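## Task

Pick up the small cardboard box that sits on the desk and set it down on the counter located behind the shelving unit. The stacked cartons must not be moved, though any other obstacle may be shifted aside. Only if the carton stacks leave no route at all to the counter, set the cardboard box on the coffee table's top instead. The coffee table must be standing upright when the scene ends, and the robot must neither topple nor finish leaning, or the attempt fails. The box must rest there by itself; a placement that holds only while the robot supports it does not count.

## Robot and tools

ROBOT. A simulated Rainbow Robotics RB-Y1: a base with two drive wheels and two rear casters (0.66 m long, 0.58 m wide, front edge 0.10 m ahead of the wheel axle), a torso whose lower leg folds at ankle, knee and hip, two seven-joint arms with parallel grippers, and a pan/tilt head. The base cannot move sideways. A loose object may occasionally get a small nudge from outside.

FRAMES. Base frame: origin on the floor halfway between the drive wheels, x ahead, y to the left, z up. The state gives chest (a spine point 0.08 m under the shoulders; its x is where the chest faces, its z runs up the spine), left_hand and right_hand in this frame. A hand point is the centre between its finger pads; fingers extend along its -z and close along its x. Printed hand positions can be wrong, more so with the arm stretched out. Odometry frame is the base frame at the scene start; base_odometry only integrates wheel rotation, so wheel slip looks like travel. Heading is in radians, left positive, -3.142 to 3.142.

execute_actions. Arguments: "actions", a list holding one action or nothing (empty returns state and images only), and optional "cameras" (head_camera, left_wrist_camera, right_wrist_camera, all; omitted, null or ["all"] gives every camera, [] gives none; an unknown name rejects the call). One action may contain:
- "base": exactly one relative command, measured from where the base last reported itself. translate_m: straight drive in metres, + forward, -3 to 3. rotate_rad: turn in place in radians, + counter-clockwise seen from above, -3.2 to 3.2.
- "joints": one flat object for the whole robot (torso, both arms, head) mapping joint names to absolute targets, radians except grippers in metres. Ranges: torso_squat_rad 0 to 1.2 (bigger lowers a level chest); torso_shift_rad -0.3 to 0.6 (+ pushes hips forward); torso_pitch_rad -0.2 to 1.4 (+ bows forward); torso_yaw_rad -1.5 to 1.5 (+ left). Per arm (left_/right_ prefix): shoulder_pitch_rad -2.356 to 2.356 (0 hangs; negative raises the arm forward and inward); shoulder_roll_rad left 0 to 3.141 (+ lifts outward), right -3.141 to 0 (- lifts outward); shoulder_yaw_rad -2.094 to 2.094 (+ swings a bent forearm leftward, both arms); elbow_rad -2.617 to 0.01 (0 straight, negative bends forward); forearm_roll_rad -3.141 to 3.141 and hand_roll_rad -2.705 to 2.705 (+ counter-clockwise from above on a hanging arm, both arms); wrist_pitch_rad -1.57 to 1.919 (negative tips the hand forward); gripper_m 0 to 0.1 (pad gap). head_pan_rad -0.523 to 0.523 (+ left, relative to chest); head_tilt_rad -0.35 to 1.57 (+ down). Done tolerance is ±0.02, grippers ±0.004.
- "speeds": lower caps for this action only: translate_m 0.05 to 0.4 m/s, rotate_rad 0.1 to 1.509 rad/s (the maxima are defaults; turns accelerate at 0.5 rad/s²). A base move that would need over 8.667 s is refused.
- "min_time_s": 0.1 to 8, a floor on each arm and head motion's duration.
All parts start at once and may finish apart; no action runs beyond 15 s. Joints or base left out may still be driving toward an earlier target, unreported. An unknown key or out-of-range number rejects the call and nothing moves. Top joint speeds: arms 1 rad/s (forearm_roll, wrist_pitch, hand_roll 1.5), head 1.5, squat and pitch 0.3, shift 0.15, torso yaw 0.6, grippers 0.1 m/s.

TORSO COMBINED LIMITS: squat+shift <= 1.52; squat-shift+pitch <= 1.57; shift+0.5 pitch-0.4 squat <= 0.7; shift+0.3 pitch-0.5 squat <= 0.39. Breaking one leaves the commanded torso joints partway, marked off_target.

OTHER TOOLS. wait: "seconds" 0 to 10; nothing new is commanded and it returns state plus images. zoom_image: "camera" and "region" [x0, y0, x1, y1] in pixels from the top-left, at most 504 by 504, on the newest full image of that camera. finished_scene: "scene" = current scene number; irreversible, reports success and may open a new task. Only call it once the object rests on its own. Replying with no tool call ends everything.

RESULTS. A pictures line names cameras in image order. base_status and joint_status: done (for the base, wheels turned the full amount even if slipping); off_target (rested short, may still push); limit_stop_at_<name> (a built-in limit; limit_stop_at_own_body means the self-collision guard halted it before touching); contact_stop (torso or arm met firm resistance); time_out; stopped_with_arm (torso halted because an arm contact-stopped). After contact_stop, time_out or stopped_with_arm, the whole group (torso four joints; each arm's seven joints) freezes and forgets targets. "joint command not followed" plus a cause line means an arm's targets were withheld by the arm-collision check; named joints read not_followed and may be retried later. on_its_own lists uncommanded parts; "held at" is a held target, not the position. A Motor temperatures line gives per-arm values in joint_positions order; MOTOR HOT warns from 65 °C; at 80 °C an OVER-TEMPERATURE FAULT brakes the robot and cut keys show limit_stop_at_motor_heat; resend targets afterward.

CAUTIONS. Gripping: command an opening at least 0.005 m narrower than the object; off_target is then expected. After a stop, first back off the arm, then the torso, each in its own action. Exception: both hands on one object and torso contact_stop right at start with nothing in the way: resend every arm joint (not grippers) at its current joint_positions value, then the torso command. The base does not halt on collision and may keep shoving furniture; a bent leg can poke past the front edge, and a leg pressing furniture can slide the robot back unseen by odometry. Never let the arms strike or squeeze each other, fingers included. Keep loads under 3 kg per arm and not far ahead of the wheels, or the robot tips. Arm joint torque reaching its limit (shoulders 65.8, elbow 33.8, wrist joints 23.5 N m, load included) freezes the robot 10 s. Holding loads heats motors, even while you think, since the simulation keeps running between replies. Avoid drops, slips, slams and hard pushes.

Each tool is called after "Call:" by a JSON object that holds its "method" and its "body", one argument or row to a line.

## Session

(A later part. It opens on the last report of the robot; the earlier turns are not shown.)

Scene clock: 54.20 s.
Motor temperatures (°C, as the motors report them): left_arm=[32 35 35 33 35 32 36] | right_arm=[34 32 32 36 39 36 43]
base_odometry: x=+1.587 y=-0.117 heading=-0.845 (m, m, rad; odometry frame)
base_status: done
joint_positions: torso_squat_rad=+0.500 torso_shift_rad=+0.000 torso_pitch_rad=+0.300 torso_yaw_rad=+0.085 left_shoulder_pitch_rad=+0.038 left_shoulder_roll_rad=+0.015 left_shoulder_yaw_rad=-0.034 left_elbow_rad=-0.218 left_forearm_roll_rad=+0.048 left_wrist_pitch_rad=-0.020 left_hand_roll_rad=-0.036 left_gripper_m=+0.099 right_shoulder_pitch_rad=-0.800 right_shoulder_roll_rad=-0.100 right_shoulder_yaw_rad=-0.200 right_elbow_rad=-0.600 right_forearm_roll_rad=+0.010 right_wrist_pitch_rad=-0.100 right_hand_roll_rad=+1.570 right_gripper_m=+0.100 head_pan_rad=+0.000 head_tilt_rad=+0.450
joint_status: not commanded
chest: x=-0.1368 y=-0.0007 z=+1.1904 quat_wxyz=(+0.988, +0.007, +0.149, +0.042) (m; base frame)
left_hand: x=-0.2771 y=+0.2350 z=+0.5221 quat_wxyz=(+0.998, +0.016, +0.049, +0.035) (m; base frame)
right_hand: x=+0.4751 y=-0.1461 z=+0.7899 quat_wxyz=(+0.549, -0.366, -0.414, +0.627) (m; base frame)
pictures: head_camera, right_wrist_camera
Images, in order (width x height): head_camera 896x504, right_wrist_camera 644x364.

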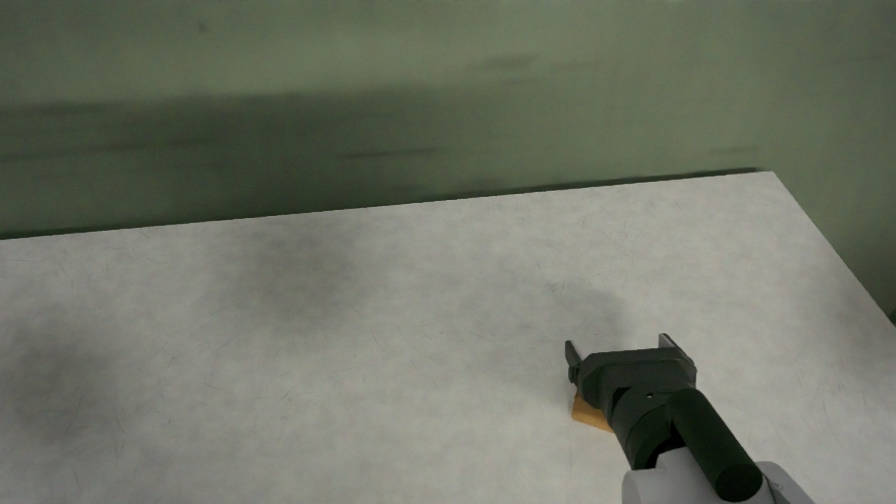

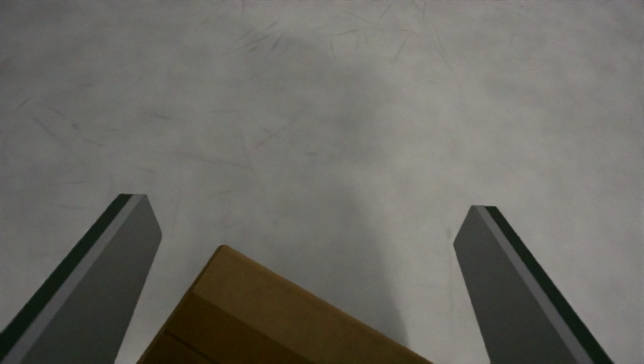

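Call:
{"method": "execute_actions", "body": {
  "actions": [
    {"base":{"translate_m":-0.03},"joints":{"torso_squat_rad":0.57},"speeds":{"translate_m":0.1}}
  ],
  "cameras": ["right_wrist_camera","head_camera"]
}}

Scene clock: 55.57 s.
Motor temperatures (°C, as the motors report them): left_arm=[32 35 35 33 35 32 36] | right_arm=[34 32 32 36 39 36 43]
base_odometry: x=+1.567 y=-0.094 heading=-0.845 (m, m, rad; odometry frame)
base_status: done
joint_positions: torso_squat_rad=+0.551 torso_shift_rad=-0.003 torso_pitch_rad=+0.293 torso_yaw_rad=+0.085 left_shoulder_pitch_rad=+0.038 left_shoulder_roll_rad=+0.015 left_shoulder_yaw_rad=-0.034 left_elbow_rad=-0.218 left_forearm_roll_rad=+0.048 left_wrist_pitch_rad=-0.020 left_hand_roll_rad=-0.036 left_gripper_m=+0.099 right_shoulder_pitch_rad=-0.806 right_shoulder_roll_rad=-0.101 right_shoulder_yaw_rad=-0.200 right_elbow_rad=-0.604 right_forearm_roll_rad=+0.010 right_wrist_pitch_rad=-0.102 right_hand_roll_rad=+1.570 right_gripper_m=+0.100 head_pan_rad=+0.000 head_tilt_rad=+0.450
joint_status: torso_squat_rad contact_stop (moved +0.051 of +0.070)
chest: x=-0.1403 y=-0.0005 z=+1.1731 quat_wxyz=(+0.988, +0.006, +0.146, +0.042) (m; base frame)
left_hand: x=-0.2761 y=+0.2350 z=+0.5038 quat_wxyz=(+0.998, +0.015, +0.046, +0.035) (m; base frame)
right_hand: x=+0.4778 y=-0.1449 z=+0.7819 quat_wxyz=(+0.545, -0.371, -0.420, +0.624) (m; base frame)
pictures: head_camera, right_wrist_camera
Images, in order (width x height): head_camera 896x504, right_wrist_camera 644x364.

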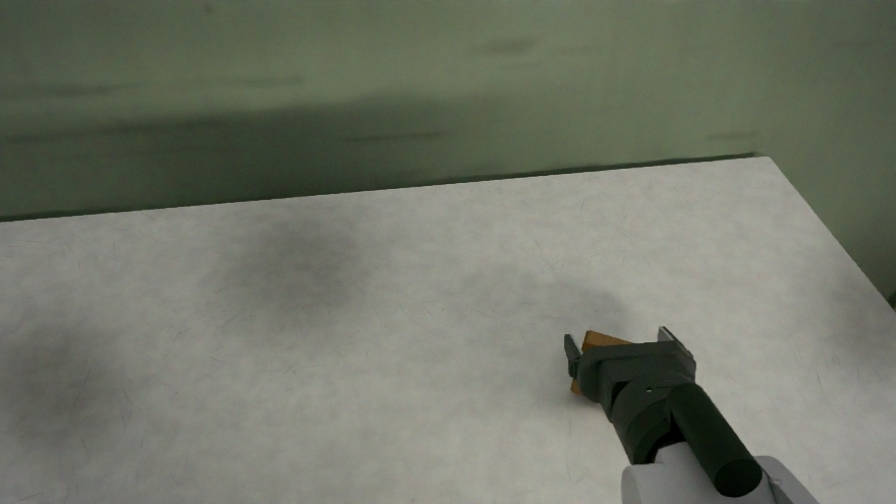

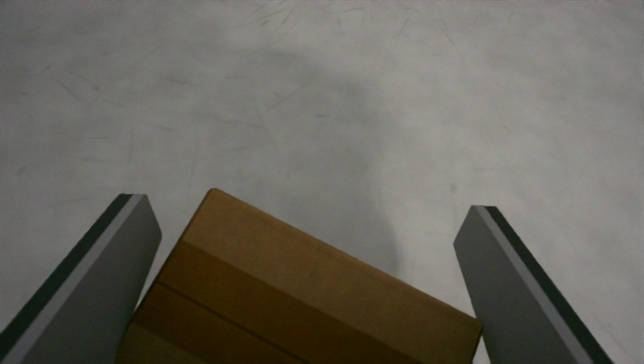

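Call:
{"method": "execute_actions", "body": {
  "actions": [
    {"joints":{"torso_squat_rad":0.535}}
  ],
  "cameras": []
}}

Call:
{"method": "execute_actions", "body": {
  "actions": [
    {"joints":{"right_gripper_m":0.06},"min_time_s":1.5}
  ],
  "cameras": ["right_wrist_camera"]
}}

Call:
{"method": "execute_actions", "body": {
  "actions": [
    {"joints":{"torso_squat_rad":0.35}}
  ],
  "cameras": ["right_wrist_camera","head_camera"]
}}

Scene clock: 59.77 s.
Motor temperatures (°C, as the motors report them): left_arm=[32 35 35 33 35 32 36] | right_arm=[34 32 32 36 39 36 43]
base_odometry: x=+1.567 y=-0.094 heading=-0.845 (m, m, rad; odometry frame)
base_status: not commanded
joint_positions: torso_squat_rad=+0.535 torso_shift_rad=-0.002 torso_pitch_rad=+0.295 torso_yaw_rad=+0.085 left_shoulder_pitch_rad=+0.038 left_shoulder_roll_rad=+0.015 left_shoulder_yaw_rad=-0.034 left_elbow_rad=-0.218 left_forearm_roll_rad=+0.048 left_wrist_pitch_rad=-0.020 left_hand_roll_rad=-0.036 left_gripper_m=+0.099 right_shoulder_pitch_rad=-0.802 right_shoulder_roll_rad=-0.100 right_shoulder_yaw_rad=-0.200 right_elbow_rad=-0.601 right_forearm_roll_rad=+0.010 right_wrist_pitch_rad=-0.100 right_hand_roll_rad=+1.570 right_gripper_m=+0.100 head_pan_rad=+0.000 head_tilt_rad=+0.450
joint_status: all done
chest: x=-0.1396 y=-0.0006 z=+1.1788 quat_wxyz=(+0.988, +0.006, +0.147, +0.042) (m; base frame)
left_hand: x=-0.2764 y=+0.2350 z=+0.5097 quat_wxyz=(+0.998, +0.016, +0.046, +0.035) (m; base frame)
right_hand: x=+0.4753 y=-0.1458 z=+0.7826 quat_wxyz=(+0.547, -0.368, -0.416, +0.625) (m; base frame)
pictures: none
No camera images: the call's "cameras" was empty. Leave "cameras" out to get every camera's image.

action 0: "min_time_s" has no arm or head joint beside it: it slows only arm and head motions. Command such a joint too, or leave it out

Scene clock: 61.17 s.
Motor temperatures (°C, as the motors report them): left_arm=[32 35 35 33 35 32 36] | right_arm=[34 32 32 36 39 36 43]
base_odometry: x=+1.567 y=-0.094 heading=-0.845 (m, m, rad; odometry frame)
base_status: not commanded
joint_positions: torso_squat_rad=+0.350 torso_shift_rad=-0.002 torso_pitch_rad=+0.295 torso_yaw_rad=+0.085 left_shoulder_pitch_rad=+0.038 left_shoulder_roll_rad=+0.015 left_shoulder_yaw_rad=-0.034 left_elbow_rad=-0.218 left_forearm_roll_rad=+0.048 left_wrist_pitch_rad=-0.020 left_hand_roll_rad=-0.036 left_gripper_m=+0.099 right_shoulder_pitch_rad=-0.801 right_shoulder_roll_rad=-0.100 right_shoulder_yaw_rad=-0.200 right_elbow_rad=-0.600 right_forearm_roll_rad=+0.010 right_wrist_pitch_rad=-0.100 right_hand_roll_rad=+1.570 right_gripper_m=+0.100 head_pan_rad=+0.000 head_tilt_rad=+0.450
joint_status: all done
chest: x=-0.1395 y=-0.0006 z=+1.2341 quat_wxyz=(+0.988, +0.007, +0.147, +0.042) (m; base frame)
left_hand: x=-0.2766 y=+0.2350 z=+0.5651 quat_wxyz=(+0.998, +0.016, +0.047, +0.035) (m; base frame)
right_hand: x=+0.4745 y=-0.1461 z=+0.8368 quat_wxyz=(+0.548, -0.368, -0.416, +0.626) (m; base frame)
pictures: head_camera, right_wrist_camera
Images, in order (width x height): head_camera 896x504, right_wrist_camera 644x364.

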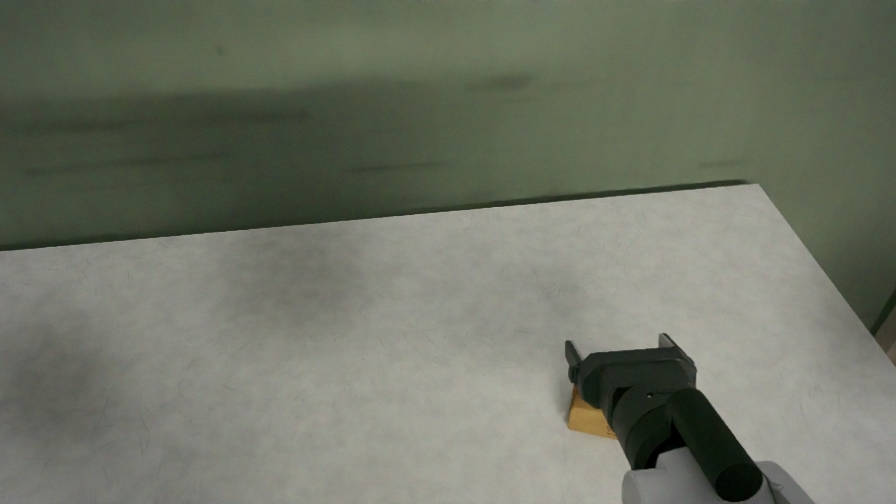

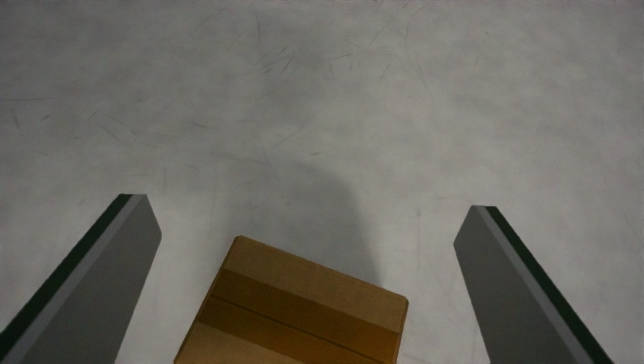

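Call:
{"method": "execute_actions", "body": {
  "actions": [
    {"base":{"translate_m":-0.1},"joints":{"right_shoulder_yaw_rad":-0.55,"right_shoulder_roll_rad":-0.02,"torso_yaw_rad":0.15}}
  ],
  "cameras": ["right_wrist_camera","head_camera"]
}}

Scene clock: 63.00 s.
Motor temperatures (°C, as the motors report them): left_arm=[32 35 35 33 35 32 36] | right_arm=[34 32 32 36 39 36 43]
base_odometry: x=+1.501 y=-0.019 heading=-0.846 (m, m, rad; odometry frame)
base_status: done
joint_positions: torso_squat_rad=+0.350 torso_shift_rad=-0.002 torso_pitch_rad=+0.295 torso_yaw_rad=+0.150 left_shoulder_pitch_rad=+0.038 left_shoulder_roll_rad=+0.015 left_shoulder_yaw_rad=-0.034 left_elbow_rad=-0.218 left_forearm_roll_rad=+0.048 left_wrist_pitch_rad=-0.020 left_hand_roll_rad=-0.036 left_gripper_m=+0.099 right_shoulder_pitch_rad=-0.800 right_shoulder_roll_rad=-0.020 right_shoulder_yaw_rad=-0.550 right_elbow_rad=-0.600 right_forearm_roll_rad=+0.010 right_wrist_pitch_rad=-0.100 right_hand_roll_rad=+1.570 right_gripper_m=+0.100 head_pan_rad=+0.000 head_tilt_rad=+0.450
joint_status: all done
chest: x=-0.1396 y=-0.0007 z=+1.2341 quat_wxyz=(+0.986, +0.011, +0.146, +0.074) (m; base frame)
left_hand: x=-0.2913 y=+0.2386 z=+0.5696 quat_wxyz=(+0.996, +0.024, +0.047, +0.067) (m; base frame)
right_hand: x=+0.4703 y=-0.1513 z=+0.8108 quat_wxyz=(+0.665, -0.321, -0.426, +0.522) (m; base frame)
pictures: head_camera, right_wrist_camera
Images, in order (width x height): head_camera 896x504, right_wrist_camera 644x364.

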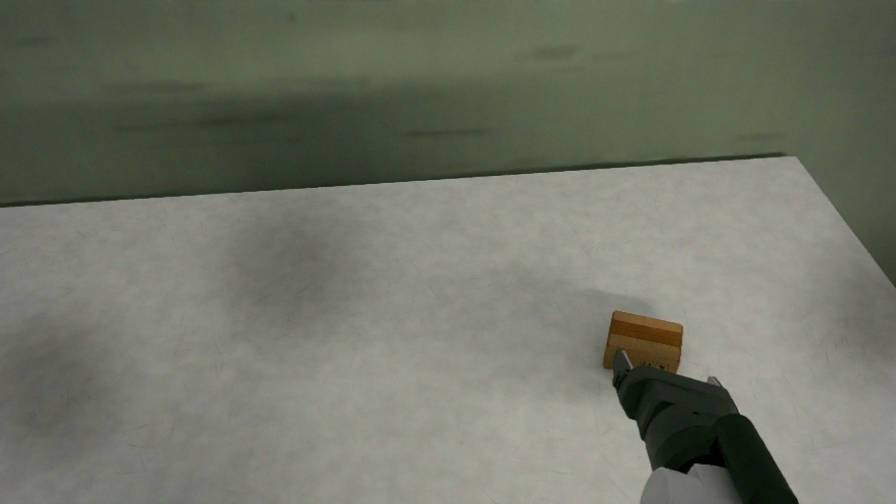

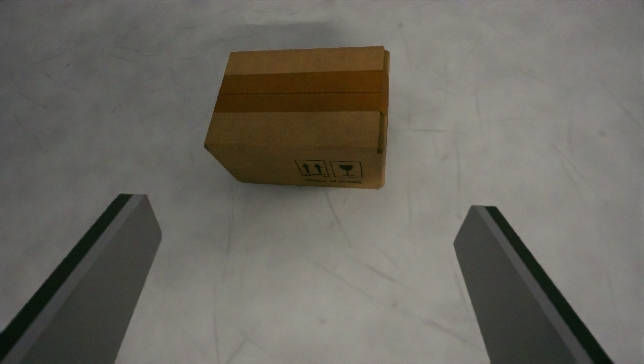

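Call:
{"method": "execute_actions", "body": {
  "actions": [
    {"base":{"translate_m":0.03},"joints":{"torso_yaw_rad":0.175,"torso_squat_rad":0.43,"right_hand_roll_rad":1.4},"speeds":{"translate_m":0.05}}
  ],
  "cameras": ["right_wrist_camera","head_camera"]
}}

Scene clock: 64.47 s.
Motor temperatures (°C, as the motors report them): left_arm=[32 35 35 33 35 32 36] | right_arm=[34 32 32 36 39 36 43]
base_odometry: x=+1.521 y=-0.042 heading=-0.846 (m, m, rad; odometry frame)
base_status: done
joint_positions: torso_squat_rad=+0.430 torso_shift_rad=-0.002 torso_pitch_rad=+0.295 torso_yaw_rad=+0.175 left_shoulder_pitch_rad=+0.038 left_shoulder_roll_rad=+0.015 left_shoulder_yaw_rad=-0.034 left_elbow_rad=-0.218 left_forearm_roll_rad=+0.048 left_wrist_pitch_rad=-0.020 left_hand_roll_rad=-0.036 left_gripper_m=+0.099 right_shoulder_pitch_rad=-0.800 right_shoulder_roll_rad=-0.020 right_shoulder_yaw_rad=-0.550 right_elbow_rad=-0.600 right_forearm_roll_rad=+0.010 right_wrist_pitch_rad=-0.100 right_hand_roll_rad=+1.400 right_gripper_m=+0.100 head_pan_rad=+0.000 head_tilt_rad=+0.450
joint_status: all done
chest: x=-0.1395 y=-0.0007 z=+1.2128 quat_wxyz=(+0.985, +0.013, +0.146, +0.086) (m; base frame)
left_hand: x=-0.2969 y=+0.2397 z=+0.5500 quat_wxyz=(+0.995, +0.027, +0.047, +0.079) (m; base frame)
right_hand: x=+0.4737 y=-0.1336 z=+0.7884 quat_wxyz=(+0.702, -0.276, -0.457, +0.471) (m; base frame)
pictures: head_camera, right_wrist_camera
Images, in order (width x height): head_camera 896x504, right_wrist_camera 644x364.

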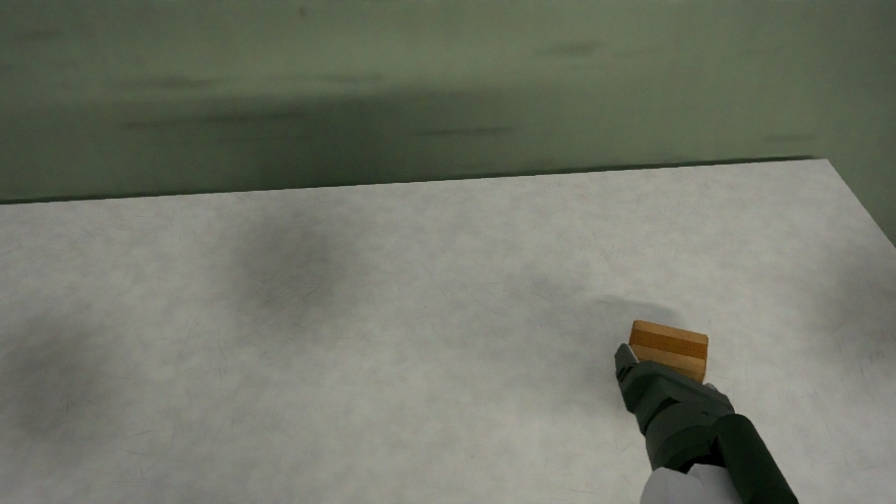

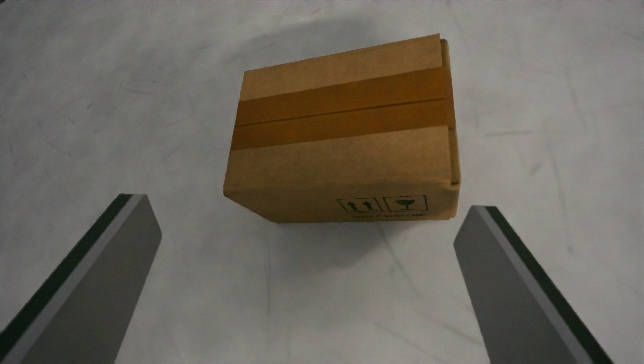

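Call:
{"method": "execute_actions", "body": {
  "actions": [
    {"joints":{"torso_yaw_rad":0.165,"right_hand_roll_rad":1.72}}
  ],
  "cameras": ["right_wrist_camera"]
}}

Scene clock: 65.37 s.
Motor temperatures (°C, as the motors report them): left_arm=[32 35 35 33 35 32 36] | right_arm=[34 32 32 36 39 36 43]
base_odometry: x=+1.521 y=-0.042 heading=-0.846 (m, m, rad; odometry frame)
base_status: not commanded
joint_positions: torso_squat_rad=+0.430 torso_shift_rad=-0.002 torso_pitch_rad=+0.295 torso_yaw_rad=+0.165 left_shoulder_pitch_rad=+0.038 left_shoulder_roll_rad=+0.015 left_shoulder_yaw_rad=-0.034 left_elbow_rad=-0.218 left_forearm_roll_rad=+0.048 left_wrist_pitch_rad=-0.020 left_hand_roll_rad=-0.036 left_gripper_m=+0.099 right_shoulder_pitch_rad=-0.800 right_shoulder_roll_rad=-0.020 right_shoulder_yaw_rad=-0.550 right_elbow_rad=-0.600 right_forearm_roll_rad=+0.010 right_wrist_pitch_rad=-0.100 right_hand_roll_rad=+1.720 right_gripper_m=+0.100 head_pan_rad=+0.000 head_tilt_rad=+0.450
joint_status: all done
chest: x=-0.1395 y=-0.0007 z=+1.2128 quat_wxyz=(+0.986, +0.012, +0.146, +0.082) (m; base frame)
left_hand: x=-0.2946 y=+0.2393 z=+0.5493 quat_wxyz=(+0.996, +0.025, +0.047, +0.074) (m; base frame)
right_hand: x=+0.4724 y=-0.1406 z=+0.7888 quat_wxyz=(+0.621, -0.348, -0.405, +0.574) (m; base frame)
pictures: right_wrist_camera
Images, in order (width x height): right_wrist_camera 644x364.

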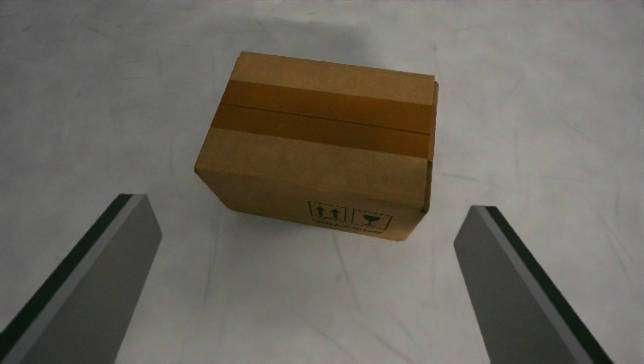

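Centred. Move along the finger direction.

Call:
{"method": "execute_actions", "body": {
  "actions": [
    {"base":{"translate_m":0.04},"joints":{"torso_squat_rad":0.485},"speeds":{"translate_m":0.05}}
  ],
  "cameras": ["right_wrist_camera","head_camera"]
}}

Scene clock: 66.90 s.
Motor temperatures (°C, as the motors report them): left_arm=[32 35 35 33 35 32 36] | right_arm=[34 32 32 36 39 36 43]
base_odometry: x=+1.547 y=-0.072 heading=-0.845 (m, m, rad; odometry frame)
base_status: done
joint_positions: torso_squat_rad=+0.485 torso_shift_rad=-0.002 torso_pitch_rad=+0.295 torso_yaw_rad=+0.165 left_shoulder_pitch_rad=+0.038 left_shoulder_roll_rad=+0.015 left_shoulder_yaw_rad=-0.034 left_elbow_rad=-0.218 left_forearm_roll_rad=+0.048 left_wrist_pitch_rad=-0.020 left_hand_roll_rad=-0.036 left_gripper_m=+0.099 right_shoulder_pitch_rad=-0.800 right_shoulder_roll_rad=-0.020 right_shoulder_yaw_rad=-0.550 right_elbow_rad=-0.600 right_forearm_roll_rad=+0.010 right_wrist_pitch_rad=-0.100 right_hand_roll_rad=+1.720 right_gripper_m=+0.100 head_pan_rad=+0.000 head_tilt_rad=+0.450
joint_status: all done
chest: x=-0.1395 y=-0.0007 z=+1.1958 quat_wxyz=(+0.986, +0.012, +0.146, +0.082) (m; base frame)
left_hand: x=-0.2946 y=+0.2393 z=+0.5323 quat_wxyz=(+0.996, +0.025, +0.047, +0.074) (m; base frame)
right_hand: x=+0.4725 y=-0.1406 z=+0.7718 quat_wxyz=(+0.621, -0.348, -0.405, +0.574) (m; base frame)
pictures: head_camera, right_wrist_camera
Images, in order (width x height): head_camera 896x504, right_wrist_camera 644x364.

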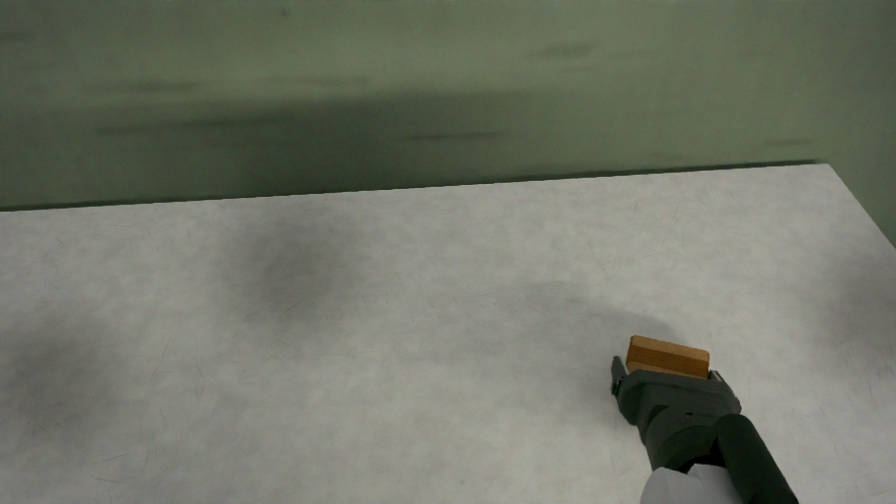

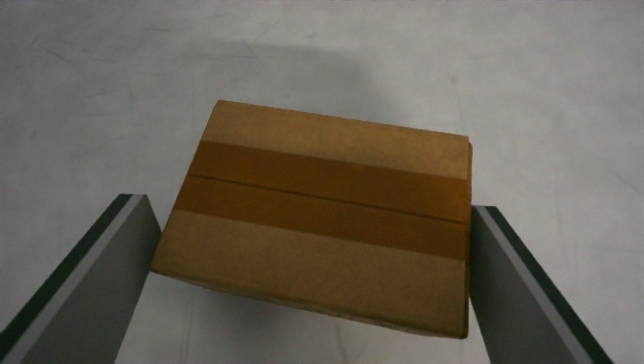

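Call:
{"method": "execute_actions", "body": {
  "actions": [
    {"base":{"translate_m":0.025},"speeds":{"translate_m":0.05}}
  ],
  "cameras": ["right_wrist_camera"]
}}

Call:
{"method": "execute_actions", "body": {
  "actions": [
    {"joints":{"right_gripper_m":0.07}}
  ],
  "cameras": ["right_wrist_camera"]
}}

Call:
{"method": "execute_actions", "body": {
  "actions": [
    {"joints":{"torso_squat_rad":0.25}}
  ],
  "cameras": ["right_wrist_camera","head_camera"]
}}

Scene clock: 68.33 s.
Motor temperatures (°C, as the motors report them): left_arm=[32 35 35 33 35 32 36] | right_arm=[34 32 32 36 39 36 43]
base_odometry: x=+1.564 y=-0.091 heading=-0.844 (m, m, rad; odometry frame)
base_status: done
joint_positions: torso_squat_rad=+0.485 torso_shift_rad=-0.002 torso_pitch_rad=+0.295 torso_yaw_rad=+0.165 left_shoulder_pitch_rad=+0.038 left_shoulder_roll_rad=+0.015 left_shoulder_yaw_rad=-0.034 left_elbow_rad=-0.218 left_forearm_roll_rad=+0.048 left_wrist_pitch_rad=-0.020 left_hand_roll_rad=-0.036 left_gripper_m=+0.099 right_shoulder_pitch_rad=-0.800 right_shoulder_roll_rad=-0.020 right_shoulder_yaw_rad=-0.550 right_elbow_rad=-0.600 right_forearm_roll_rad=+0.010 right_wrist_pitch_rad=-0.100 right_hand_roll_rad=+1.720 right_gripper_m=+0.100 head_pan_rad=+0.000 head_tilt_rad=+0.450
joint_status: not commanded
chest: x=-0.1395 y=-0.0007 z=+1.1958 quat_wxyz=(+0.986, +0.012, +0.146, +0.082) (m; base frame)
left_hand: x=-0.2946 y=+0.2393 z=+0.5323 quat_wxyz=(+0.996, +0.025, +0.047, +0.074) (m; base frame)
right_hand: x=+0.4725 y=-0.1406 z=+0.7718 quat_wxyz=(+0.621, -0.348, -0.405, +0.574) (m; base frame)
pictures: right_wrist_camera
Images, in order (width x height): right_wrist_camera 644x364.

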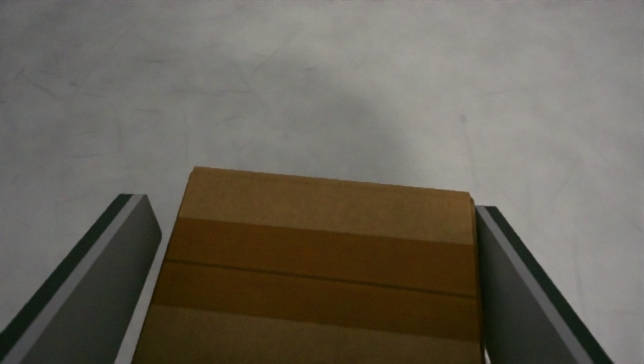

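Scene clock: 69.10 s.
Motor temperatures (°C, as the motors report them): left_arm=[32 35 35 33 35 32 36] | right_arm=[34 32 32 36 39 36 43]
base_odometry: x=+1.564 y=-0.091 heading=-0.844 (m, m, rad; odometry frame)
base_status: not commanded
joint_positions: torso_squat_rad=+0.485 torso_shift_rad=-0.002 torso_pitch_rad=+0.295 torso_yaw_rad=+0.165 left_shoulder_pitch_rad=+0.038 left_shoulder_roll_rad=+0.015 left_shoulder_yaw_rad=-0.034 left_elbow_rad=-0.218 left_forearm_roll_rad=+0.048 left_wrist_pitch_rad=-0.020 left_hand_roll_rad=-0.036 left_gripper_m=+0.099 right_shoulder_pitch_rad=-0.800 right_shoulder_roll_rad=-0.020 right_shoulder_yaw_rad=-0.550 right_elbow_rad=-0.600 right_forearm_roll_rad=+0.010 right_wrist_pitch_rad=-0.100 right_hand_roll_rad=+1.720 right_gripper_m=+0.092 head_pan_rad=+0.000 head_tilt_rad=+0.450
joint_status: right_gripper_m off_target (ended at +0.092, target +0.070)
chest: x=-0.1395 y=-0.0007 z=+1.1958 quat_wxyz=(+0.986, +0.012, +0.146, +0.082) (m; base frame)
left_hand: x=-0.2946 y=+0.2393 z=+0.5323 quat_wxyz=(+0.996, +0.025, +0.047, +0.074) (m; base frame)
right_hand: x=+0.4725 y=-0.1406 z=+0.7718 quat_wxyz=(+0.621, -0.348, -0.405, +0.574) (m; base frame)
pictures: right_wrist_camera
Images, in order (width x height): right_wrist_camera 644x364.

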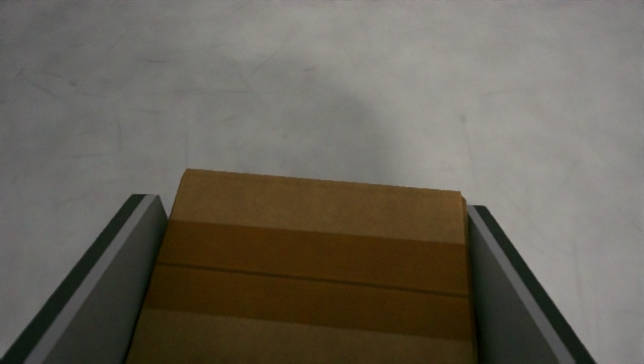

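Scene clock: 70.67 s.
Motor temperatures (°C, as the motors report them): left_arm=[32 35 35 33 35 32 36] | right_arm=[34 32 32 36 39 36 43]
base_odometry: x=+1.564 y=-0.091 heading=-0.844 (m, m, rad; odometry frame)
base_status: not commanded
joint_positions: torso_squat_rad=+0.250 torso_shift_rad=-0.002 torso_pitch_rad=+0.295 torso_yaw_rad=+0.165 left_shoulder_pitch_rad=+0.038 left_shoulder_roll_rad=+0.015 left_shoulder_yaw_rad=-0.034 left_elbow_rad=-0.218 left_forearm_roll_rad=+0.048 left_wrist_pitch_rad=-0.020 left_hand_roll_rad=-0.036 left_gripper_m=+0.099 right_shoulder_pitch_rad=-0.800 right_shoulder_roll_rad=-0.020 right_shoulder_yaw_rad=-0.550 right_elbow_rad=-0.600 right_forearm_roll_rad=+0.010 right_wrist_pitch_rad=-0.100 right_hand_roll_rad=+1.720 right_gripper_m=+0.092 head_pan_rad=+0.000 head_tilt_rad=+0.450
joint_status: all done
chest: x=-0.1396 y=-0.0007 z=+1.2548 quat_wxyz=(+0.986, +0.012, +0.146, +0.082) (m; base frame)
left_hand: x=-0.2947 y=+0.2393 z=+0.5913 quat_wxyz=(+0.996, +0.025, +0.047, +0.074) (m; base frame)
right_hand: x=+0.4723 y=-0.1407 z=+0.8307 quat_wxyz=(+0.621, -0.348, -0.405, +0.574) (m; base frame)
pictures: head_camera, right_wrist_camera
Images, in order (width x height): head_camera 896x504, right_wrist_camera 644x364.

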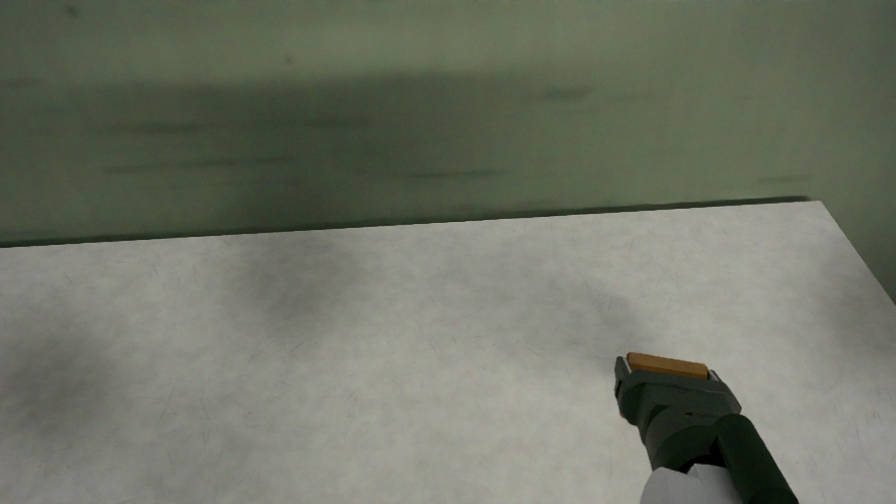

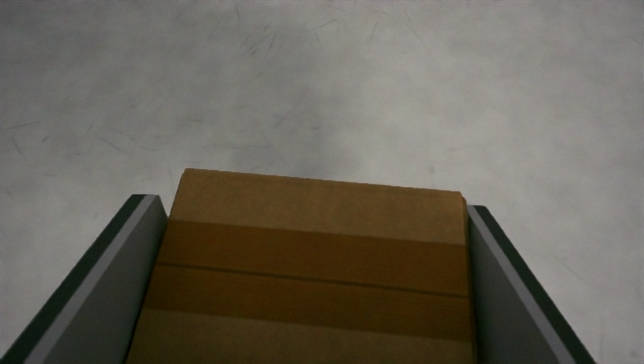

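Call:
{"method": "execute_actions", "body": {
  "actions": [
    {"base":{"translate_m":-1.35},"joints":{"torso_yaw_rad":0,"torso_pitch_rad":0,"torso_shift_rad":0}}
  ],
  "cameras": []
}}

Call:
{"method": "execute_actions", "body": {
  "actions": [
    {"base":{"rotate_rad":1.571},"joints":{"right_shoulder_pitch_rad":-0.3,"right_elbow_rad":-1.6,"right_shoulder_yaw_rad":0}}
  ],
  "cameras": []
}}

Call:
{"method": "execute_actions", "body": {
  "actions": [
    {"base":{"translate_m":1.0}}
  ],
  "cameras": ["head_camera"]
}}

Call:
{"method": "execute_actions", "body": {
  "actions": [
    {"base":{"rotate_rad":1.571},"joints":{"head_tilt_rad":0.7}}
  ],
  "cameras": ["head_camera","right_wrist_camera"]
}}

Scene clock: 76.07 s.
Motor temperatures (°C, as the motors report them): left_arm=[32 35 35 33 35 32 36] | right_arm=[34 32 32 36 39 36 43]
base_odometry: x=+0.667 y=+0.918 heading=-0.843 (m, m, rad; odometry frame)
base_status: done
joint_positions: torso_squat_rad=+0.250 torso_shift_rad=+0.000 torso_pitch_rad=+0.000 torso_yaw_rad=+0.000 left_shoulder_pitch_rad=+0.038 left_shoulder_roll_rad=+0.015 left_shoulder_yaw_rad=-0.034 left_elbow_rad=-0.218 left_forearm_roll_rad=+0.048 left_wrist_pitch_rad=-0.020 left_hand_roll_rad=-0.036 left_gripper_m=+0.099 right_shoulder_pitch_rad=-0.800 right_shoulder_roll_rad=-0.020 right_shoulder_yaw_rad=-0.550 right_elbow_rad=-0.600 right_forearm_roll_rad=+0.010 right_wrist_pitch_rad=-0.100 right_hand_roll_rad=+1.720 right_gripper_m=+0.092 head_pan_rad=+0.000 head_tilt_rad=+0.450
joint_status: all done
chest: x=-0.2280 y=-0.0007 z=+1.2682 quat_wxyz=(+1.000, +0.000, +0.000, +0.000) (m; base frame)
left_hand: x=-0.1448 y=+0.2287 z=+0.5882 quat_wxyz=(+0.995, +0.006, -0.101, -0.005) (m; base frame)
right_hand: x=+0.4480 y=-0.2553 z=+1.0402 quat_wxyz=(+0.595, -0.467, -0.455, +0.469) (m; base frame)
pictures: none
No camera images: the call's "cameras" was empty. Leave "cameras" out to get every camera's image.

Scene clock: 79.93 s.
Motor temperatures (°C, as the motors report them): left_arm=[32 35 35 33 35 32 36] | right_arm=[34 32 32 36 39 36 43]
base_odometry: x=+0.667 y=+0.918 heading=+0.727 (m, m, rad; odometry frame)
base_status: done
joint_positions: torso_squat_rad=+0.250 torso_shift_rad=+0.000 torso_pitch_rad=+0.000 torso_yaw_rad=+0.000 left_shoulder_pitch_rad=+0.038 left_shoulder_roll_rad=+0.015 left_shoulder_yaw_rad=-0.034 left_elbow_rad=-0.218 left_forearm_roll_rad=+0.048 left_wrist_pitch_rad=-0.020 left_hand_roll_rad=-0.036 left_gripper_m=+0.099 right_shoulder_pitch_rad=-0.300 right_shoulder_roll_rad=-0.020 right_shoulder_yaw_rad=+0.000 right_elbow_rad=-1.600 right_forearm_roll_rad=+0.010 right_wrist_pitch_rad=-0.100 right_hand_roll_rad=+1.720 right_gripper_m=+0.092 head_pan_rad=+0.000 head_tilt_rad=+0.450
joint_status: all done
chest: x=-0.2281 y=-0.0007 z=+1.2682 quat_wxyz=(+1.000, +0.000, +0.000, +0.000) (m; base frame)
left_hand: x=-0.1447 y=+0.2287 z=+0.5882 quat_wxyz=(+0.995, +0.006, -0.101, -0.005) (m; base frame)
right_hand: x=+0.3408 y=-0.1698 z=+1.2328 quat_wxyz=(+0.324, -0.616, -0.566, +0.442) (m; base frame)
pictures: none
No camera images: the call's "cameras" was empty. Leave "cameras" out to get every camera's image.

Scene clock: 83.80 s.
Motor temperatures (°C, as the motors report them): left_arm=[32 35 35 33 35 32 36] | right_arm=[34 32 32 36 39 36 43]
base_odometry: x=+1.414 y=+1.583 heading=+0.728 (m, m, rad; odometry frame)
base_status: done
joint_positions: torso_squat_rad=+0.250 torso_shift_rad=+0.000 torso_pitch_rad=+0.000 torso_yaw_rad=+0.000 left_shoulder_pitch_rad=+0.038 left_shoulder_roll_rad=+0.015 left_shoulder_yaw_rad=-0.034 left_elbow_rad=-0.218 left_forearm_roll_rad=+0.048 left_wrist_pitch_rad=-0.020 left_hand_roll_rad=-0.036 left_gripper_m=+0.099 right_shoulder_pitch_rad=-0.300 right_shoulder_roll_rad=-0.020 right_shoulder_yaw_rad=+0.000 right_elbow_rad=-1.600 right_forearm_roll_rad=+0.010 right_wrist_pitch_rad=-0.100 right_hand_roll_rad=+1.720 right_gripper_m=+0.092 head_pan_rad=+0.000 head_tilt_rad=+0.450
joint_status: not commanded
chest: x=-0.2280 y=-0.0007 z=+1.2682 quat_wxyz=(+1.000, +0.000, +0.000, +0.000) (m; base frame)
left_hand: x=-0.1447 y=+0.2287 z=+0.5882 quat_wxyz=(+0.995, +0.006, -0.101, -0.005) (m; base frame)
right_hand: x=+0.3409 y=-0.1699 z=+1.2326 quat_wxyz=(+0.324, -0.616, -0.566, +0.442) (m; base frame)
pictures: head_camera
Images, in order (width x height): head_camera 896x504.

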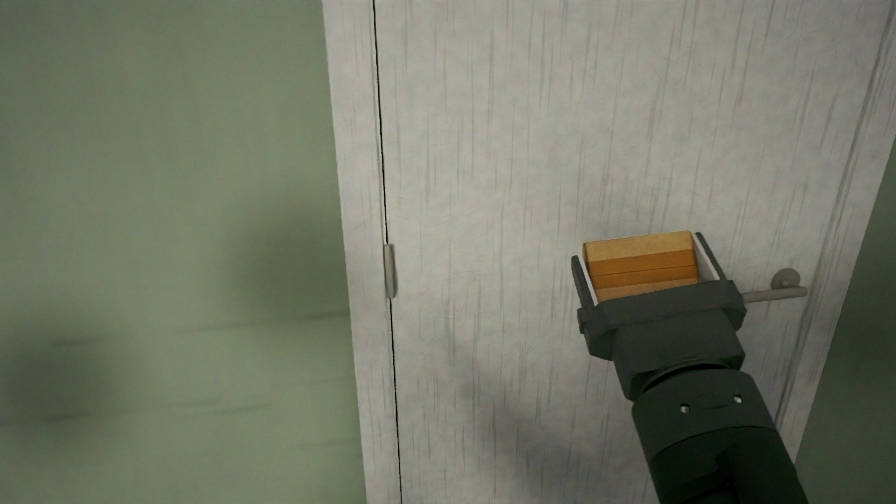

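Scene clock: 87.67 s.
Motor temperatures (°C, as the motors report them): left_arm=[32 35 35 33 35 32 36] | right_arm=[34 32 32 36 39 36 43]
base_odometry: x=+1.414 y=+1.583 heading=+2.298 (m, m, rad; odometry frame)
base_status: done
joint_positions: torso_squat_rad=+0.250 torso_shift_rad=+0.000 torso_pitch_rad=+0.000 torso_yaw_rad=+0.000 left_shoulder_pitch_rad=+0.038 left_shoulder_roll_rad=+0.015 left_shoulder_yaw_rad=-0.034 left_elbow_rad=-0.218 left_forearm_roll_rad=+0.048 left_wrist_pitch_rad=-0.020 left_hand_roll_rad=-0.036 left_gripper_m=+0.099 right_shoulder_pitch_rad=-0.300 right_shoulder_roll_rad=-0.020 right_shoulder_yaw_rad=+0.000 right_elbow_rad=-1.600 right_forearm_roll_rad=+0.010 right_wrist_pitch_rad=-0.100 right_hand_roll_rad=+1.720 right_gripper_m=+0.092 head_pan_rad=+0.000 head_tilt_rad=+0.700
joint_status: all done
chest: x=-0.2280 y=-0.0007 z=+1.2682 quat_wxyz=(+1.000, +0.000, +0.000, +0.000) (m; base frame)
left_hand: x=-0.1447 y=+0.2287 z=+0.5882 quat_wxyz=(+0.995, +0.006, -0.101, -0.005) (m; base frame)
right_hand: x=+0.3409 y=-0.1699 z=+1.2327 quat_wxyz=(+0.324, -0.616, -0.566, +0.442) (m; base frame)
pictures: head_camera, right_wrist_camera
Images, in order (width x height): head_camera 896x504, right_wrist_camera 644x364.

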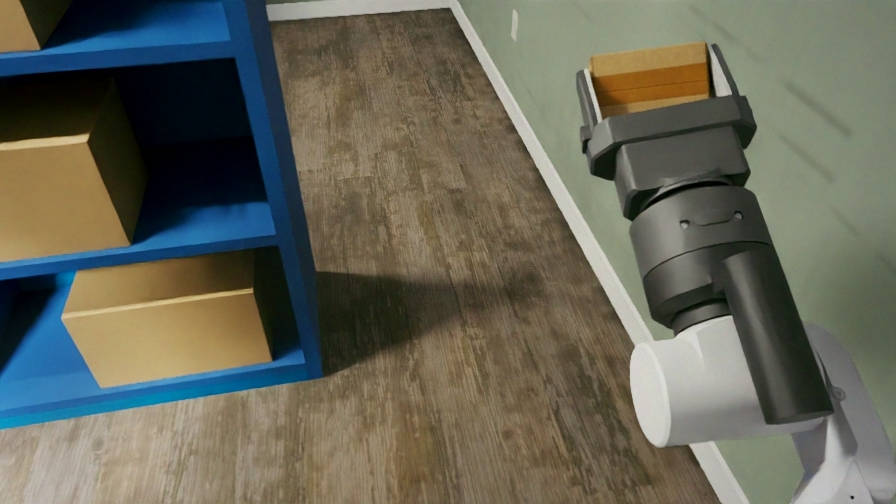

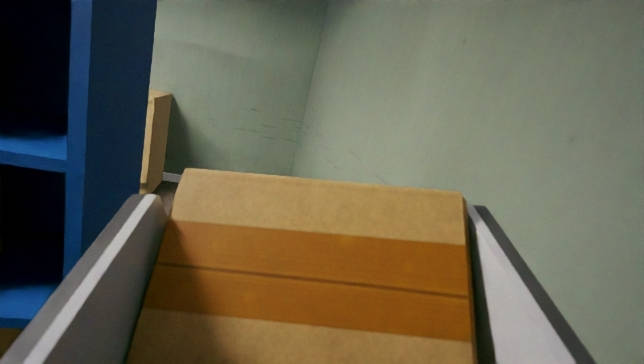

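Call:
{"method": "execute_actions", "body": {
  "actions": [
    {"base":{"rotate_rad":-0.35}}
  ],
  "cameras": []
}}

Call:
{"method": "execute_actions", "body": {
  "actions": [
    {"base":{"translate_m":0.65}}
  ],
  "cameras": []
}}

Call:
{"method": "execute_actions", "body": {
  "actions": [
    {"base":{"rotate_rad":0.35}}
  ],
  "cameras": ["head_camera"]
}}

Scene clock: 90.03 s.
Motor temperatures (°C, as the motors report them): left_arm=[32 35 35 33 35 32 36] | right_arm=[34 32 32 36 39 36 43]
base_odometry: x=+1.413 y=+1.583 heading=+1.949 (m, m, rad; odometry frame)
base_status: done
joint_positions: torso_squat_rad=+0.250 torso_shift_rad=+0.000 torso_pitch_rad=+0.000 torso_yaw_rad=+0.000 left_shoulder_pitch_rad=+0.038 left_shoulder_roll_rad=+0.015 left_shoulder_yaw_rad=-0.034 left_elbow_rad=-0.218 left_forearm_roll_rad=+0.048 left_wrist_pitch_rad=-0.020 left_hand_roll_rad=-0.036 left_gripper_m=+0.099 right_shoulder_pitch_rad=-0.300 right_shoulder_roll_rad=-0.020 right_shoulder_yaw_rad=+0.000 right_elbow_rad=-1.600 right_forearm_roll_rad=+0.010 right_wrist_pitch_rad=-0.100 right_hand_roll_rad=+1.720 right_gripper_m=+0.092 head_pan_rad=+0.000 head_tilt_rad=+0.700
joint_status: not commanded
chest: x=-0.2280 y=-0.0007 z=+1.2682 quat_wxyz=(+1.000, +0.000, +0.000, +0.000) (m; base frame)
left_hand: x=-0.1447 y=+0.2287 z=+0.5882 quat_wxyz=(+0.995, +0.006, -0.101, -0.005) (m; base frame)
right_hand: x=+0.3409 y=-0.1698 z=+1.2327 quat_wxyz=(+0.324, -0.616, -0.566, +0.442) (m; base frame)
pictures: none
No camera images: the call's "cameras" was empty. Leave "cameras" out to get every camera's image.

Scene clock: 93.20 s.
Motor temperatures (°C, as the motors report them): left_arm=[32 35 35 33 35 32 36] | right_arm=[34 32 32 36 39 36 43]
base_odometry: x=+1.173 y=+2.187 heading=+1.950 (m, m, rad; odometry frame)
base_status: done
joint_positions: torso_squat_rad=+0.250 torso_shift_rad=+0.000 torso_pitch_rad=+0.000 torso_yaw_rad=+0.000 left_shoulder_pitch_rad=+0.038 left_shoulder_roll_rad=+0.015 left_shoulder_yaw_rad=-0.034 left_elbow_rad=-0.218 left_forearm_roll_rad=+0.048 left_wrist_pitch_rad=-0.020 left_hand_roll_rad=-0.036 left_gripper_m=+0.099 right_shoulder_pitch_rad=-0.300 right_shoulder_roll_rad=-0.020 right_shoulder_yaw_rad=+0.000 right_elbow_rad=-1.600 right_forearm_roll_rad=+0.010 right_wrist_pitch_rad=-0.100 right_hand_roll_rad=+1.720 right_gripper_m=+0.092 head_pan_rad=+0.000 head_tilt_rad=+0.700
joint_status: not commanded
chest: x=-0.2280 y=-0.0007 z=+1.2682 quat_wxyz=(+1.000, +0.000, +0.000, +0.000) (m; base frame)
left_hand: x=-0.1447 y=+0.2287 z=+0.5882 quat_wxyz=(+0.995, +0.006, -0.101, -0.005) (m; base frame)
right_hand: x=+0.3409 y=-0.1698 z=+1.2326 quat_wxyz=(+0.324, -0.616, -0.566, +0.442) (m; base frame)
pictures: none
No camera images: the call's "cameras" was empty. Leave "cameras" out to get every camera's image.

Scene clock: 95.33 s.
Motor temperatures (°C, as the motors report them): left_arm=[32 35 35 33 35 32 36] | right_arm=[34 32 32 36 39 36 43]
base_odometry: x=+1.173 y=+2.187 heading=+2.300 (m, m, rad; odometry frame)
base_status: done
joint_positions: torso_squat_rad=+0.250 torso_shift_rad=+0.000 torso_pitch_rad=+0.000 torso_yaw_rad=+0.000 left_shoulder_pitch_rad=+0.038 left_shoulder_roll_rad=+0.015 left_shoulder_yaw_rad=-0.034 left_elbow_rad=-0.218 left_forearm_roll_rad=+0.048 left_wrist_pitch_rad=-0.020 left_hand_roll_rad=-0.036 left_gripper_m=+0.099 right_shoulder_pitch_rad=-0.300 right_shoulder_roll_rad=-0.020 right_shoulder_yaw_rad=+0.000 right_elbow_rad=-1.600 right_forearm_roll_rad=+0.010 right_wrist_pitch_rad=-0.100 right_hand_roll_rad=+1.720 right_gripper_m=+0.092 head_pan_rad=+0.000 head_tilt_rad=+0.700
joint_status: not commanded
chest: x=-0.2280 y=-0.0007 z=+1.2682 quat_wxyz=(+1.000, +0.000, +0.000, +0.000) (m; base frame)
left_hand: x=-0.1447 y=+0.2287 z=+0.5882 quat_wxyz=(+0.995, +0.006, -0.101, -0.005) (m; base frame)
right_hand: x=+0.3409 y=-0.1699 z=+1.2326 quat_wxyz=(+0.324, -0.616, -0.566, +0.442) (m; base frame)
pictures: head_camera
Images, in order (width x height): head_camera 896x504.

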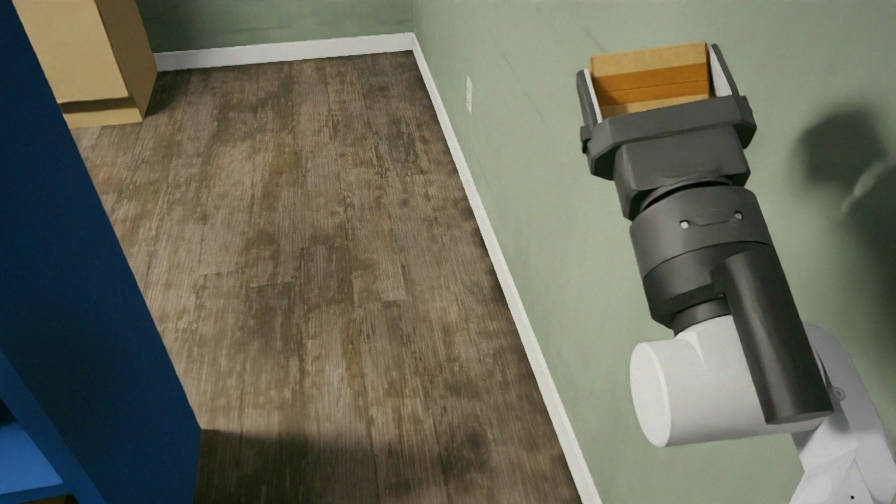

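Call:
{"method": "execute_actions", "body": {
  "actions": [
    {"base":{"rotate_rad":0.06}}
  ],
  "cameras": []
}}

Call:
{"method": "execute_actions", "body": {
  "actions": [
    {"base":{"translate_m":1.3},"joints":{"head_pan_rad":0.5,"head_tilt_rad":0.5},"speeds":{"translate_m":0.3}}
  ],
  "cameras": ["head_camera"]
}}

Scene clock: 96.87 s.
Motor temperatures (°C, as the motors report them): left_arm=[32 35 35 33 35 32 36] | right_arm=[34 32 32 36 39 36 43]
base_odometry: x=+1.173 y=+2.187 heading=+2.359 (m, m, rad; odometry frame)
base_status: done
joint_positions: torso_squat_rad=+0.250 torso_shift_rad=+0.000 torso_pitch_rad=+0.000 torso_yaw_rad=+0.000 left_shoulder_pitch_rad=+0.038 left_shoulder_roll_rad=+0.015 left_shoulder_yaw_rad=-0.034 left_elbow_rad=-0.218 left_forearm_roll_rad=+0.048 left_wrist_pitch_rad=-0.020 left_hand_roll_rad=-0.036 left_gripper_m=+0.099 right_shoulder_pitch_rad=-0.300 right_shoulder_roll_rad=-0.020 right_shoulder_yaw_rad=+0.000 right_elbow_rad=-1.600 right_forearm_roll_rad=+0.010 right_wrist_pitch_rad=-0.100 right_hand_roll_rad=+1.720 right_gripper_m=+0.092 head_pan_rad=+0.000 head_tilt_rad=+0.700
joint_status: not commanded
chest: x=-0.2280 y=-0.0007 z=+1.2682 quat_wxyz=(+1.000, +0.000, +0.000, +0.000) (m; base frame)
left_hand: x=-0.1447 y=+0.2287 z=+0.5882 quat_wxyz=(+0.995, +0.006, -0.101, -0.005) (m; base frame)
right_hand: x=+0.3409 y=-0.1698 z=+1.2326 quat_wxyz=(+0.324, -0.616, -0.566, +0.442) (m; base frame)
pictures: none
No camera images: the call's "cameras" was empty. Leave "cameras" out to get every camera's image.

Scene clock: 102.93 s.
Motor temperatures (°C, as the motors report them): left_arm=[32 35 35 33 35 32 36] | right_arm=[34 32 32 36 39 36 43]
base_odometry: x=+0.252 y=+3.103 heading=+2.358 (m, m, rad; odometry frame)
base_status: done
joint_positions: torso_squat_rad=+0.250 torso_shift_rad=+0.000 torso_pitch_rad=+0.000 torso_yaw_rad=+0.000 left_shoulder_pitch_rad=+0.038 left_shoulder_roll_rad=+0.015 left_shoulder_yaw_rad=-0.034 left_elbow_rad=-0.218 left_forearm_roll_rad=+0.048 left_wrist_pitch_rad=-0.020 left_hand_roll_rad=-0.036 left_gripper_m=+0.099 right_shoulder_pitch_rad=-0.300 right_shoulder_roll_rad=-0.020 right_shoulder_yaw_rad=+0.000 right_elbow_rad=-1.600 right_forearm_roll_rad=+0.010 right_wrist_pitch_rad=-0.100 right_hand_roll_rad=+1.720 right_gripper_m=+0.092 head_pan_rad=+0.500 head_tilt_rad=+0.500
joint_status: all done
chest: x=-0.2280 y=-0.0007 z=+1.2682 quat_wxyz=(+1.000, +0.000, +0.000, +0.000) (m; base frame)
left_hand: x=-0.1447 y=+0.2287 z=+0.5882 quat_wxyz=(+0.995, +0.006, -0.101, -0.005) (m; base frame)
right_hand: x=+0.3409 y=-0.1698 z=+1.2326 quat_wxyz=(+0.324, -0.616, -0.566, +0.442) (m; base frame)
pictures: head_camera
Images, in order (width x height): head_camera 896x504.

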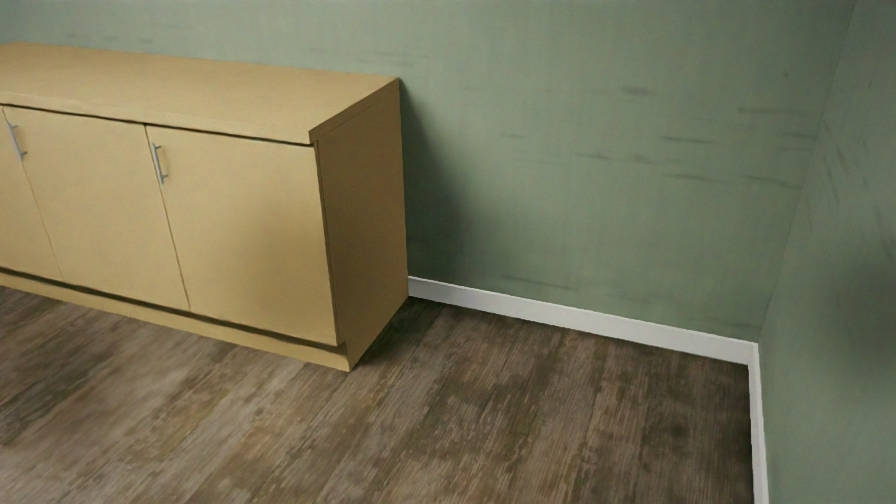

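Call:
{"method": "execute_actions", "body": {
  "actions": [
    {"base":{"rotate_rad":0.3}}
  ],
  "cameras": []
}}

Call:
{"method": "execute_actions", "body": {
  "actions": [
    {"base":{"translate_m":0.3}}
  ],
  "cameras": []
}}

Call:
{"method": "execute_actions", "body": {
  "actions": [
    {"base":{"rotate_rad":0.7},"joints":{"head_pan_rad":0,"head_tilt_rad":0.7}}
  ],
  "cameras": ["head_camera"]
}}

Scene clock: 107.17 s.
Motor temperatures (°C, as the motors report them): left_arm=[32 35 35 33 35 32 36] | right_arm=[34 32 32 36 39 36 43]
base_odometry: x=+0.255 y=+3.100 heading=+2.636 (m, m, rad; odometry frame)
base_status: rotate_rad time_out (by the wheels' count: +0.279 of +0.300)
joint_positions: torso_squat_rad=+0.250 torso_shift_rad=+0.000 torso_pitch_rad=+0.000 torso_yaw_rad=+0.000 left_shoulder_pitch_rad=+0.038 left_shoulder_roll_rad=+0.015 left_shoulder_yaw_rad=-0.034 left_elbow_rad=-0.218 left_forearm_roll_rad=+0.048 left_wrist_pitch_rad=-0.020 left_hand_roll_rad=-0.036 left_gripper_m=+0.099 right_shoulder_pitch_rad=-0.300 right_shoulder_roll_rad=-0.020 right_shoulder_yaw_rad=+0.000 right_elbow_rad=-1.600 right_forearm_roll_rad=+0.010 right_wrist_pitch_rad=-0.100 right_hand_roll_rad=+1.720 right_gripper_m=+0.092 head_pan_rad=+0.500 head_tilt_rad=+0.500
joint_status: not commanded
chest: x=-0.2278 y=+0.0006 z=+1.2682 quat_wxyz=(+1.000, -0.001, +0.000, +0.000) (m; base frame)
left_hand: x=-0.1447 y=+0.2288 z=+0.5878 quat_wxyz=(+0.995, +0.005, -0.101, -0.005) (m; base frame)
right_hand: x=+0.3410 y=-0.1686 z=+1.2326 quat_wxyz=(+0.323, -0.616, -0.565, +0.443) (m; base frame)
pictures: none
No camera images: the call's "cameras" was empty. Leave "cameras" out to get every camera's image.

not run: a stop came earlier in this reply.

not run: a stop came earlier in this reply.


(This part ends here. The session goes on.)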